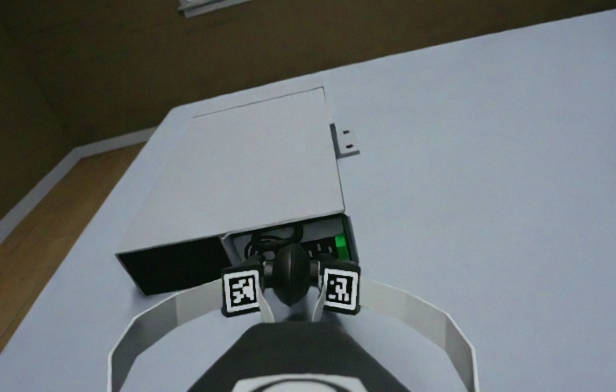

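Call:
execute_actions([
  {"r1":{"joints":{"arm_m":0.39,"gripper_m":0.09,"lift_m":0.78}}},
], cameras=["r1_wrist_camera"])

Call:
zoom_image(camera="r1_wrist_camera", region=[220, 200, 370, 300])

Scene clock: 60.57 s.
r1.base_odometry: x=-0.298 y=-0.633 heading=-0.440 (m, m, rad; r1's odometry frame)
r1.turned_by_wheels: +0.000 (rad since the last result)
r1.turned_by_imu: +0.000 (rad since the last result)
r1.base_tilt: forward=-0.1 right=-0.4 (deg)
r1.lidar_m: 0.56 0.60 1.85 1.88 1.96 1.46 1.40 1.49 2.04 2.40 0.84 0.59
r1.base_status: not commanded
r1.joint_positions: lift_m=+0.780 arm_m=+0.392 wrist_yaw_rad=+0.150 wrist_pitch_rad=+0.502 wrist_roll_rad=+0.300 gripper_m=+0.090
r1.joint_status: all done
r1.motor_effort: lift_m=+23(23) arm_m=-9(9) wrist_yaw_rad=-1(2) wrist_pitch_rad=-8(8) wrist_roll_rad=-1(1) gripper_m=-1(19) wheel_0=+1(1) wheel_1=+1(1) wheel_2=+0(0) (%)
r1.hand_pose: x=+0.8256 y=-0.0487 z=+0.8192 quat_wxyz=(+0.958, +0.126, +0.256, +0.035) (m; r1's base frame)
r1.wrist_depth_mm: - - - - - - 627 / - - - 661 574 504 462 / - - 439 394 430 389 362 / - 492 324 298 343 317 296 / 1863 347 282 282 281 266 251 / 878 294 264 259 228 229 219 / 272 253 250 - 216 201 195
r2.base_odometry: x=+1.142 y=+1.424 heading=-0.510 (m, m, rad; r2's odometry frame)
r2.turned_by_wheels: +0.000 (rad since the last result)
r2.turned_by_imu: +0.001 (rad since the last result)
r2.base_tilt: forward=+0.1 right=-0.3 (deg)
r2.lidar_m: 0.71 0.76 1.37 2.10 2.22 3.07 0.75 0.82 2.67 2.62 1.32 0.73
r2.base_status: not commanded
r2.joint_positions: lift_m=+1.100 arm_m=+0.002 wrist_yaw_rad=+0.000 wrist_pitch_rad=+1.570 wrist_roll_rad=+0.000 gripper_m=+0.120
r2.joint_status: not commanded
r2.motor_effort: lift_m=+22(22) arm_m=+0(0) wrist_yaw_rad=+0(0) wrist_pitch_rad=+0(1) wrist_roll_rad=-2(1) gripper_m=-1(1) wheel_0=+1(1) wheel_1=+0(0) wheel_2=+0(0) (%)
r2.hand_pose: x=+0.1729 y=-0.0874 z=+0.9895 quat_wxyz=(+0.708, +0.000, +0.707, +0.000) (m; r2's base frame)
r2.wrist_depth_mm: 1182 1205 1182 1205 1205 1205 1205 / 1205 1182 1182 1205 1205 1205 1182 / 1205 1182 1205 1205 1205 1205 1205 / 1182 1182 1182 1182 1182 1205 1205 / 1182 1182 976 991 1205 1182 1182 / 1182 1182 991 991 1182 1182 1182 / 1182 1182 1182 108 1182 1182 1205
pictures: r1_wrist_camera
camera_calibration (this result's frames):
r1_wrist_camera: T_world_to_cam=[[-0.0256446, -0.970257, -0.240713, 0.163177], [-0.533766, 0.216885, -0.817346, 1.16669], [0.845244, 0.107524, -0.523452, -0.0354734], [0, 0, 0, 1]] pos_world=[0.656907, -0.0908998, 0.9743]
Images, in order (width x height): r1_wrist_camera 616x392.

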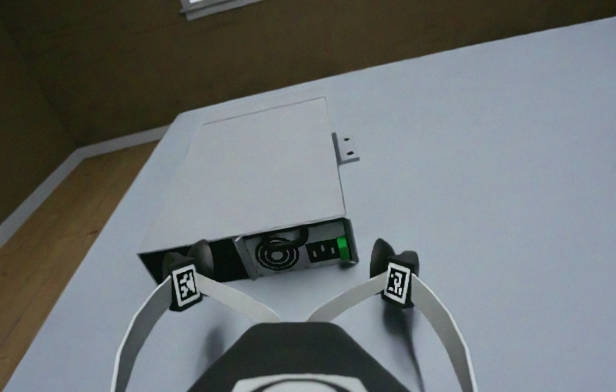

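Region (220, 200, 370, 300) of r1_wrist_camera's 616x392 image, scaled by 3.360.

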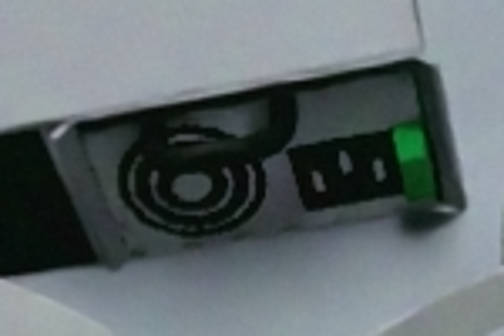

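Call:
execute_actions([
  {"r1":{"joints":{"lift_m":0.97},"pace":"fast"}},
], cameras=[])

Call:
execute_actions([
  {"r1":{"base":{"translate_m":0.2},"joints":{"arm_m":0.42,"wrist_pitch_rad":1.57,"wrist_roll_rad":0,"wrist_yaw_rad":0}}},
], cameras=["r1_wrist_camera","r1_head_camera"])

Scene clock: 62.37 s.
r1.base_odometry: x=-0.298 y=-0.633 heading=-0.440 (m, m, rad; r1's odometry frame)
r1.turned_by_wheels: +0.000 (rad since the last result)
r1.turned_by_imu: +0.000 (rad since the last result)
r1.base_tilt: forward=+0.0 right=-0.4 (deg)
r1.lidar_m: 0.58 0.61 1.83 1.88 1.94 1.46 1.40 1.46 2.04 2.42 0.82 0.63
r1.base_status: not commanded
r1.joint_positions: lift_m=+0.970 arm_m=+0.392 wrist_yaw_rad=+0.150 wrist_pitch_rad=+0.502 wrist_roll_rad=+0.300 gripper_m=+0.090
r1.joint_status: all done
r1.motor_effort: lift_m=+22(25) arm_m=-9(9) wrist_yaw_rad=-1(0) wrist_pitch_rad=-6(7) wrist_roll_rad=-1(1) gripper_m=-1(1) wheel_0=+1(1) wheel_1=+1(1) wheel_2=+0(0) (%)
r1.hand_pose: x=+0.8256 y=-0.0487 z=+1.0092 quat_wxyz=(+0.958, +0.126, +0.256, +0.035) (m; r1's base frame)
r1.wrist_depth_mm: - - - - - - - / - - - - - - - / - - - - - 741 691 / - - - 715 661 609 564 / - - 597 521 517 512 480 / 1756 1618 449 439 413 436 415 / 1499 1397 469 - 407 384 370
r2.base_odometry: x=+1.142 y=+1.424 heading=-0.510 (m, m, rad; r2's odometry frame)
r2.turned_by_wheels: +0.000 (rad since the last result)
r2.turned_by_imu: +0.000 (rad since the last result)
r2.base_tilt: forward=+0.1 right=-0.2 (deg)
r2.lidar_m: 0.68 0.77 1.39 2.10 2.17 3.06 0.75 0.83 2.64 2.64 1.30 0.75
r2.base_status: not commanded
r2.joint_positions: lift_m=+1.100 arm_m=+0.002 wrist_yaw_rad=+0.000 wrist_pitch_rad=+1.570 wrist_roll_rad=+0.000 gripper_m=+0.120
r2.joint_status: not commanded
r2.motor_effort: lift_m=+22(22) arm_m=+0(0) wrist_yaw_rad=+0(0) wrist_pitch_rad=+0(0) wrist_roll_rad=-4(5) gripper_m=-1(0) wheel_0=+1(1) wheel_1=+0(0) wheel_2=+0(0) (%)
r2.hand_pose: x=+0.1729 y=-0.0874 z=+0.9895 quat_wxyz=(+0.708, +0.000, +0.707, +0.000) (m; r2's base frame)
r2.wrist_depth_mm: 1182 1205 1205 1205 1205 1205 1205 / 1205 1205 1205 1205 1205 1182 1205 / 1182 1182 1182 1182 1182 1205 1205 / 1182 1182 1182 1205 1182 1182 1205 / 1182 1182 976 991 1182 1205 1205 / 1182 1182 976 991 1182 1205 1205 / 1182 1205 1182 108 1205 1182 1182
pictures: none
No camera images: the call's "cameras" was empty. Leave "cameras" out to get every camera's image.

Scene clock: 64.43 s.
r1.base_odometry: x=-0.117 y=-0.718 heading=-0.440 (m, m, rad; r1's odometry frame)
r1.turned_by_wheels: +0.000 (rad since the last result)
r1.turned_by_imu: +0.001 (rad since the last result)
r1.base_tilt: forward=+0.0 right=-0.4 (deg)
r1.lidar_m: 0.37 0.39 1.76 1.89 1.98 1.67 1.61 1.68 2.33 2.41 0.54 0.40
r1.base_status: done
r1.joint_positions: lift_m=+0.970 arm_m=+0.418 wrist_yaw_rad=+0.000 wrist_pitch_rad=+1.570 wrist_roll_rad=+0.000 gripper_m=+0.090
r1.joint_status: all done
r1.motor_effort: lift_m=+22(22) arm_m=+9(11) wrist_yaw_rad=-2(6) wrist_pitch_rad=+0(3) wrist_roll_rad=-3(4) gripper_m=-1(0) wheel_0=+0(5) wheel_1=+1(4) wheel_2=+1(8) (%)
r1.hand_pose: x=+0.5896 y=-0.0874 z=+0.8596 quat_wxyz=(+0.708, +0.000, +0.707, +0.000) (m; r1's base frame)
r1.wrist_depth_mm: 301 259 264 309 315 319 322 / 303 263 266 315 317 322 325 / 306 312 268 319 322 325 329 / 309 314 317 320 325 329 330 / 312 317 320 324 327 334 332 / 317 319 322 327 330 334 340 / 319 322 327 - 334 338 342
r2.base_odometry: x=+1.142 y=+1.424 heading=-0.510 (m, m, rad; r2's odometry frame)
r2.turned_by_wheels: +0.000 (rad since the last result)
r2.turned_by_imu: +0.001 (rad since the last result)
r2.base_tilt: forward=+0.1 right=-0.2 (deg)
r2.lidar_m: 0.71 0.77 1.38 2.10 2.21 3.08 0.75 0.83 2.69 2.63 1.32 0.74
r2.base_status: not commanded
r2.joint_positions: lift_m=+1.100 arm_m=+0.002 wrist_yaw_rad=+0.000 wrist_pitch_rad=+1.570 wrist_roll_rad=+0.000 gripper_m=+0.120
r2.joint_status: not commanded
r2.motor_effort: lift_m=+22(22) arm_m=-1(0) wrist_yaw_rad=+0(0) wrist_pitch_rad=+0(0) wrist_roll_rad=-2(2) gripper_m=-1(1) wheel_0=+1(1) wheel_1=+0(0) wheel_2=+0(0) (%)
r2.hand_pose: x=+0.1729 y=-0.0874 z=+0.9895 quat_wxyz=(+0.708, +0.000, +0.707, +0.000) (m; r2's base frame)
r2.wrist_depth_mm: 1205 1205 1205 1182 1205 1205 1205 / 1182 1205 1182 1205 1205 1205 1205 / 1205 1205 1182 1205 1205 1205 1205 / 1205 1182 1182 1205 1205 1182 1182 / 1182 1182 991 976 1182 1182 1182 / 1182 1182 991 976 1182 1205 1182 / 1182 1182 1182 108 1182 1182 1182
pictures: r1_head_camera, r1_wrist_camera
camera_calibration (this result's frames):
r1_wrist_camera: T_world_to_cam=[[0.00196957, -0.999439, 0.033433, -0.125239], [-0.999215, -0.000644352, 0.0396027, 0.600975], [-0.039559, -0.0334847, -0.998656, 1.1072], [0, 0, 0, 1]] pos_world=[0.64455, -0.0877072, 1.0861]
Images, in order (width x height): r1_head_camera 420x560, r1_wrist_camera 616x392.

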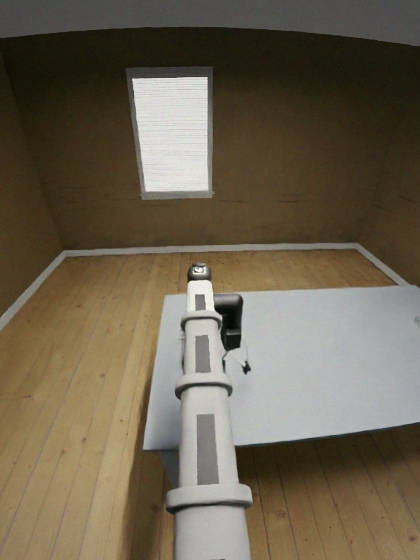

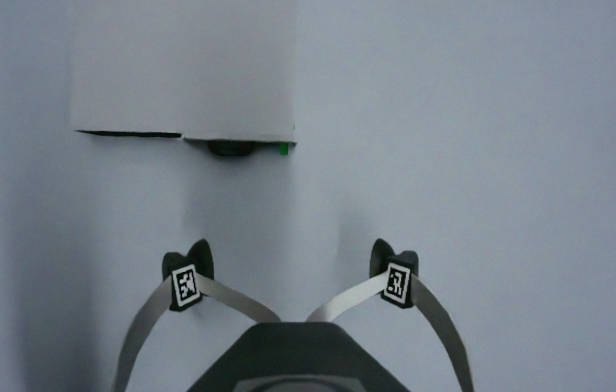

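Call:
zoom_image(camera="r1_wrist_camera", region=[170, 100, 320, 190])

Region (170, 100, 320, 190) of r1_wrist_camera's 616x392 image, scaled by 3.360; it fills the top 302 rows of this view, and the rest is white.

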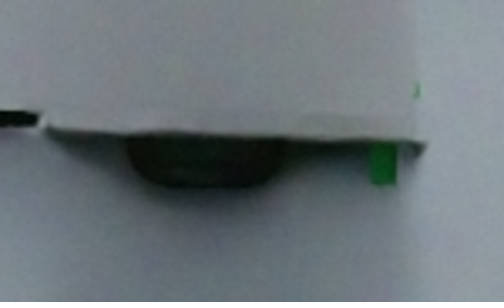

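Call:
execute_actions([
  {"r1":{"base":{"strafe_m":0.037},"joints":{"arm_m":0.17,"wrist_pitch_rad":0.3,"wrist_roll_rad":0.05,"gripper_m":0.058}}},
], cameras=[])

Call:
execute_actions([
  {"r1":{"joints":{"lift_m":0.712}}},
], cameras=["r1_wrist_camera"])

Scene clock: 67.27 s.
r1.base_odometry: x=-0.101 y=-0.684 heading=-0.440 (m, m, rad; r1's odometry frame)
r1.turned_by_wheels: +0.000 (rad since the last result)
r1.turned_by_imu: +0.000 (rad since the last result)
r1.base_tilt: forward=+0.0 right=-0.3 (deg)
r1.lidar_m: 0.36 0.40 1.72 1.86 1.88 1.67 1.61 1.65 2.31 2.45 0.55 0.39
r1.base_status: done
r1.joint_positions: lift_m=+0.970 arm_m=+0.172 wrist_yaw_rad=+0.000 wrist_pitch_rad=+0.302 wrist_roll_rad=+0.050 gripper_m=+0.058
r1.joint_status: all done
r1.motor_effort: lift_m=+22(22) arm_m=-9(10) wrist_yaw_rad=-1(1) wrist_pitch_rad=-8(11) wrist_roll_rad=+0(3) gripper_m=-1(4) wheel_0=+0(8) wheel_1=+0(10) wheel_2=+0(1) (%)
r1.hand_pose: x=+0.6179 y=-0.0874 z=+1.0621 quat_wxyz=(+0.988, +0.025, +0.151, -0.004) (m; r1's base frame)
r1.wrist_depth_mm: - - - - - - - / - - - - - - - / - - - - - - - / - - - - - - - / - - 778 - 809 798 798 / 1756 1808 198 569 198 634 621 / 1464 539 512 - 539 512 517
r2.base_odometry: x=+1.142 y=+1.424 heading=-0.510 (m, m, rad; r2's odometry frame)
r2.turned_by_wheels: +0.000 (rad since the last result)
r2.turned_by_imu: +0.001 (rad since the last result)
r2.base_tilt: forward=+0.1 right=-0.1 (deg)
r2.lidar_m: 0.71 0.76 1.37 2.09 2.20 3.09 0.77 0.80 2.68 2.63 1.31 0.74
r2.base_status: not commanded
r2.joint_positions: lift_m=+1.100 arm_m=+0.002 wrist_yaw_rad=+0.000 wrist_pitch_rad=+1.570 wrist_roll_rad=+0.000 gripper_m=+0.120
r2.joint_status: not commanded
r2.motor_effort: lift_m=+22(22) arm_m=-1(0) wrist_yaw_rad=+0(0) wrist_pitch_rad=+1(1) wrist_roll_rad=-3(3) gripper_m=+0(1) wheel_0=+1(1) wheel_1=+0(0) wheel_2=+0(1) (%)
r2.hand_pose: x=+0.1729 y=-0.0874 z=+0.9895 quat_wxyz=(+0.708, +0.000, +0.707, +0.000) (m; r2's base frame)
r2.wrist_depth_mm: 1205 1205 1205 1182 1205 1205 1205 / 1205 1205 1205 1205 1205 1205 1205 / 1182 1182 1182 1182 1205 1182 1205 / 1182 1205 1182 1205 1182 1182 1182 / 1182 1205 991 976 1182 1205 1205 / 1205 1182 976 976 1205 1205 1205 / 1182 1182 1182 108 1182 1182 1182
pictures: none
No camera images: the call's "cameras" was empty. Leave "cameras" out to get every camera's image.

Scene clock: 69.40 s.
r1.base_odometry: x=-0.101 y=-0.684 heading=-0.440 (m, m, rad; r1's odometry frame)
r1.turned_by_wheels: +0.000 (rad since the last result)
r1.turned_by_imu: +0.000 (rad since the last result)
r1.base_tilt: forward=+0.0 right=-0.4 (deg)
r1.lidar_m: 0.37 0.39 1.73 1.85 1.89 1.66 1.59 1.67 2.28 2.45 0.55 0.40
r1.base_status: not commanded
r1.joint_positions: lift_m=+0.712 arm_m=+0.172 wrist_yaw_rad=+0.000 wrist_pitch_rad=+0.302 wrist_roll_rad=+0.050 gripper_m=+0.058
r1.joint_status: all done
r1.motor_effort: lift_m=+18(21) arm_m=-9(10) wrist_yaw_rad=-2(2) wrist_pitch_rad=-8(7) wrist_roll_rad=+2(1) gripper_m=-1(2) wheel_0=+0(0) wheel_1=-1(1) wheel_2=+1(0) (%)
r1.hand_pose: x=+0.6179 y=-0.0874 z=+0.8045 quat_wxyz=(+0.988, +0.025, +0.151, -0.004) (m; r1's base frame)
r1.wrist_depth_mm: - - - - - - - / - - - - - - - / - - 508 621 699 683 676 / - 415 310 309 424 424 418 / 319 307 281 282 310 306 303 / 246 247 198 236 198 240 237 / 204 200 210 - 207 196 198
r2.base_odometry: x=+1.142 y=+1.424 heading=-0.510 (m, m, rad; r2's odometry frame)
r2.turned_by_wheels: +0.000 (rad since the last result)
r2.turned_by_imu: +0.001 (rad since the last result)
r2.base_tilt: forward=+0.1 right=-0.2 (deg)
r2.lidar_m: 0.70 0.77 1.34 2.10 2.21 3.08 0.73 0.84 2.70 2.62 1.29 0.71
r2.base_status: not commanded
r2.joint_positions: lift_m=+1.100 arm_m=+0.002 wrist_yaw_rad=+0.000 wrist_pitch_rad=+1.570 wrist_roll_rad=+0.000 gripper_m=+0.120
r2.joint_status: not commanded
r2.motor_effort: lift_m=+22(22) arm_m=-1(0) wrist_yaw_rad=-1(0) wrist_pitch_rad=+1(1) wrist_roll_rad=-2(2) gripper_m=+0(1) wheel_0=+1(1) wheel_1=+0(0) wheel_2=+0(0) (%)
r2.hand_pose: x=+0.1729 y=-0.0874 z=+0.9895 quat_wxyz=(+0.708, +0.000, +0.707, +0.000) (m; r2's base frame)
r2.wrist_depth_mm: 1182 1205 1205 1205 1205 1205 1205 / 1182 1205 1205 1182 1205 1205 1182 / 1182 1205 1182 1182 1205 1205 1205 / 1182 1182 1205 1182 1205 1205 1182 / 1182 1182 991 991 1205 1205 1205 / 1182 1182 976 976 1182 1182 1205 / 1182 1182 1205 108 1182 1182 1182
pictures: r1_wrist_camera
camera_calibration (this result's frames):
r1_wrist_camera: T_world_to_cam=[[-0.0460577, -0.998324, -0.0350479, -0.0386138], [-0.336155, 0.0485284, -0.940556, 1.01454], [0.94068, -0.0315383, -0.337827, -0.083881], [0, 0, 0, 1]] pos_world=[0.418171, -0.0904288, 0.924545]
Images, in order (width x height): r1_wrist_camera 616x392.

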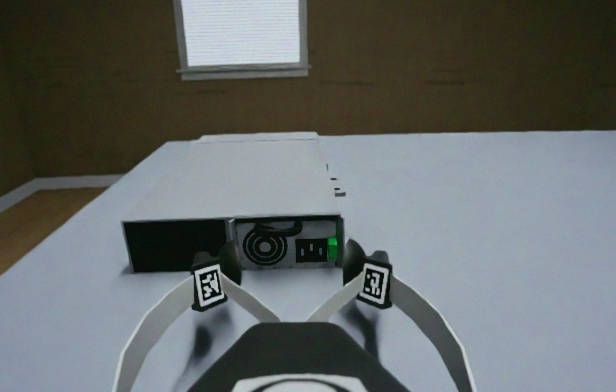

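Call:
execute_actions([
  {"r1":{"joints":{"lift_m":0.708,"arm_m":0.2},"contact_limits":{"arm_m":0.1},"pace":"slow"}},
], cameras=["r1_wrist_camera"])

Call:
zoom_image(camera="r1_wrist_camera", region=[180, 200, 420, 320])

Scene clock: 71.10 s.
r1.base_odometry: x=-0.101 y=-0.684 heading=-0.440 (m, m, rad; r1's odometry frame)
r1.turned_by_wheels: +0.000 (rad since the last result)
r1.turned_by_imu: +0.000 (rad since the last result)
r1.base_tilt: forward=+0.0 right=-0.3 (deg)
r1.lidar_m: 0.37 0.39 1.72 1.85 1.91 1.66 1.59 1.67 2.32 2.45 0.54 0.39
r1.base_status: not commanded
r1.joint_positions: lift_m=+0.708 arm_m=+0.198 wrist_yaw_rad=+0.000 wrist_pitch_rad=+0.302 wrist_roll_rad=+0.050 gripper_m=+0.058
r1.joint_status: all done
r1.motor_effort: lift_m=+18(19) arm_m=+9(6) wrist_yaw_rad=+0(0) wrist_pitch_rad=-8(8) wrist_roll_rad=+0(0) gripper_m=-2(1) wheel_0=+0(0) wheel_1=+0(0) wheel_2=+0(0) (%)
r1.contact_limits: arm_m 0.1
r1.hand_pose: x=+0.6446 y=-0.0874 z=+0.8005 quat_wxyz=(+0.988, +0.025, +0.151, -0.004) (m; r1's base frame)
r1.wrist_depth_mm: - - - - - - - / - - - - - - - / - - 492 603 676 661 661 / - 404 303 298 418 413 413 / 310 282 246 254 303 298 296 / 239 240 198 230 198 234 232 / 199 195 204 - 200 190 196
r2.base_odometry: x=+1.142 y=+1.424 heading=-0.510 (m, m, rad; r2's odometry frame)
r2.turned_by_wheels: +0.000 (rad since the last result)
r2.turned_by_imu: +0.000 (rad since the last result)
r2.base_tilt: forward=+0.1 right=-0.2 (deg)
r2.lidar_m: 0.70 0.74 1.38 2.10 2.18 3.09 0.76 0.83 2.69 2.62 1.33 0.71
r2.base_status: not commanded
r2.joint_positions: lift_m=+1.100 arm_m=+0.002 wrist_yaw_rad=+0.000 wrist_pitch_rad=+1.570 wrist_roll_rad=+0.000 gripper_m=+0.120
r2.joint_status: not commanded
r2.motor_effort: lift_m=+22(22) arm_m=-1(0) wrist_yaw_rad=+0(0) wrist_pitch_rad=+1(2) wrist_roll_rad=-2(3) gripper_m=+0(1) wheel_0=+1(1) wheel_1=+0(0) wheel_2=+0(0) (%)
r2.hand_pose: x=+0.1729 y=-0.0874 z=+0.9895 quat_wxyz=(+0.708, +0.000, +0.707, +0.000) (m; r2's base frame)
r2.wrist_depth_mm: 1182 1205 1182 1182 1205 1205 1182 / 1182 1182 1182 1205 1205 1205 1205 / 1205 1182 1205 1182 1205 1205 1205 / 1182 1182 1205 1182 1205 1205 1205 / 1182 1182 976 976 1205 1205 1205 / 1182 1182 976 976 1182 1182 1205 / 1182 1182 1182 108 1205 1205 1205
pictures: r1_wrist_camera
camera_calibration (this result's frames):
r1_wrist_camera: T_world_to_cam=[[-0.0460549, -0.998324, -0.0350478, -0.0375247], [-0.336155, 0.0485273, -0.940556, 1.01978], [0.94068, -0.0315357, -0.337827, -0.110345], [0, 0, 0, 1]] pos_world=[0.444874, -0.0904286, 0.920564]
Images, in order (width x height): r1_wrist_camera 616x392.

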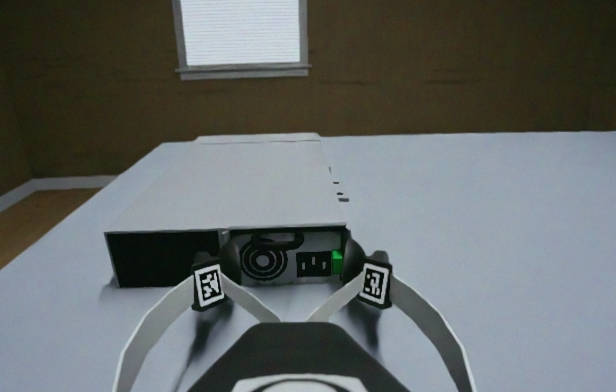

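Region (180, 200, 420, 320) of r1_wrist_camera's 616x392 image, scaled by 2.100.

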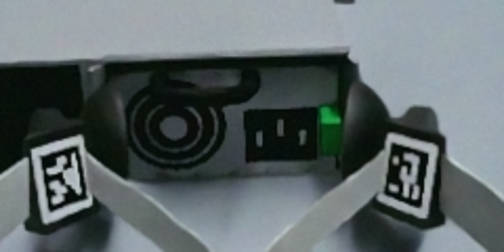

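Call:
execute_actions([
  {"r1":{"joints":{"gripper_m":0.042,"arm_m":0.204},"contact_limits":{"arm_m":0.1},"pace":"slow"}},
], cameras=["r1_wrist_camera"])

Call:
zoom_image(camera="r1_wrist_camera", region=[180, 200, 420, 320])

Scene clock: 72.23 s.
r1.base_odometry: x=-0.101 y=-0.684 heading=-0.440 (m, m, rad; r1's odometry frame)
r1.turned_by_wheels: +0.000 (rad since the last result)
r1.turned_by_imu: +0.000 (rad since the last result)
r1.base_tilt: forward=+0.0 right=-0.3 (deg)
r1.lidar_m: 0.38 0.39 1.73 1.85 1.90 1.68 1.60 1.68 2.31 2.45 0.55 0.39
r1.base_status: not commanded
r1.joint_positions: lift_m=+0.708 arm_m=+0.202 wrist_yaw_rad=-0.002 wrist_pitch_rad=+0.302 wrist_roll_rad=+0.050 gripper_m=+0.042
r1.joint_status: all done
r1.motor_effort: lift_m=+18(17) arm_m=+9(8) wrist_yaw_rad=+3(6) wrist_pitch_rad=-8(7) wrist_roll_rad=+0(1) gripper_m=-5(3) wheel_0=+0(0) wheel_1=+0(1) wheel_2=+0(1) (%)
r1.contact_limits: arm_m 0.1
r1.hand_pose: x=+0.6485 y=-0.0879 z=+0.8005 quat_wxyz=(+0.988, +0.025, +0.151, -0.005) (m; r1's base frame)
r1.wrist_depth_mm: - - - - - - - / - - - - - - - / - - 492 603 676 661 661 / - 404 301 300 418 413 410 / 312 278 245 246 303 298 296 / 240 240 196 230 198 234 231 / 198 195 204 - 200 190 195
r2.base_odometry: x=+1.142 y=+1.424 heading=-0.510 (m, m, rad; r2's odometry frame)
r2.turned_by_wheels: +0.000 (rad since the last result)
r2.turned_by_imu: +0.000 (rad since the last result)
r2.base_tilt: forward=+0.1 right=-0.2 (deg)
r2.lidar_m: 0.70 0.76 1.38 2.09 2.23 3.10 0.77 0.82 2.69 2.62 1.31 0.73
r2.base_status: not commanded
r2.joint_positions: lift_m=+1.100 arm_m=+0.002 wrist_yaw_rad=+0.000 wrist_pitch_rad=+1.570 wrist_roll_rad=+0.000 gripper_m=+0.120
r2.joint_status: not commanded
r2.motor_effort: lift_m=+22(22) arm_m=-1(0) wrist_yaw_rad=+0(0) wrist_pitch_rad=+1(0) wrist_roll_rad=-3(2) gripper_m=-1(1) wheel_0=+1(1) wheel_1=+0(0) wheel_2=+0(0) (%)
r2.hand_pose: x=+0.1729 y=-0.0874 z=+0.9895 quat_wxyz=(+0.708, +0.000, +0.707, +0.000) (m; r2's base frame)
r2.wrist_depth_mm: 1205 1205 1205 1205 1205 1205 1205 / 1182 1182 1182 1205 1205 1182 1205 / 1182 1182 1205 1205 1205 1205 1205 / 1205 1182 1205 1205 1205 1205 1182 / 1182 1182 991 991 1182 1205 1182 / 1205 1205 991 976 1182 1182 1182 / 1182 1182 1182 108 1205 1182 1182
pictures: r1_wrist_camera
camera_calibration (this result's frames):
r1_wrist_camera: T_world_to_cam=[[-0.0477538, -0.998244, -0.0350481, -0.0367046], [-0.336072, 0.0490996, -0.940556, 1.0211], [0.940625, -0.0331364, -0.337827, -0.114115], [0, 0, 0, 1]] pos_world=[0.44875, -0.0905571, 0.920564]
Images, in order (width x height): r1_wrist_camera 616x392.

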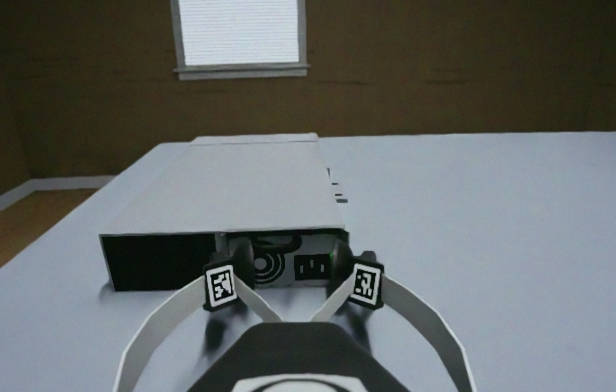

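Region (180, 200, 420, 320) of r1_wrist_camera's 616x392 image, scaled by 2.100.

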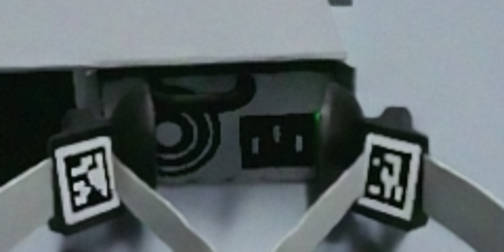

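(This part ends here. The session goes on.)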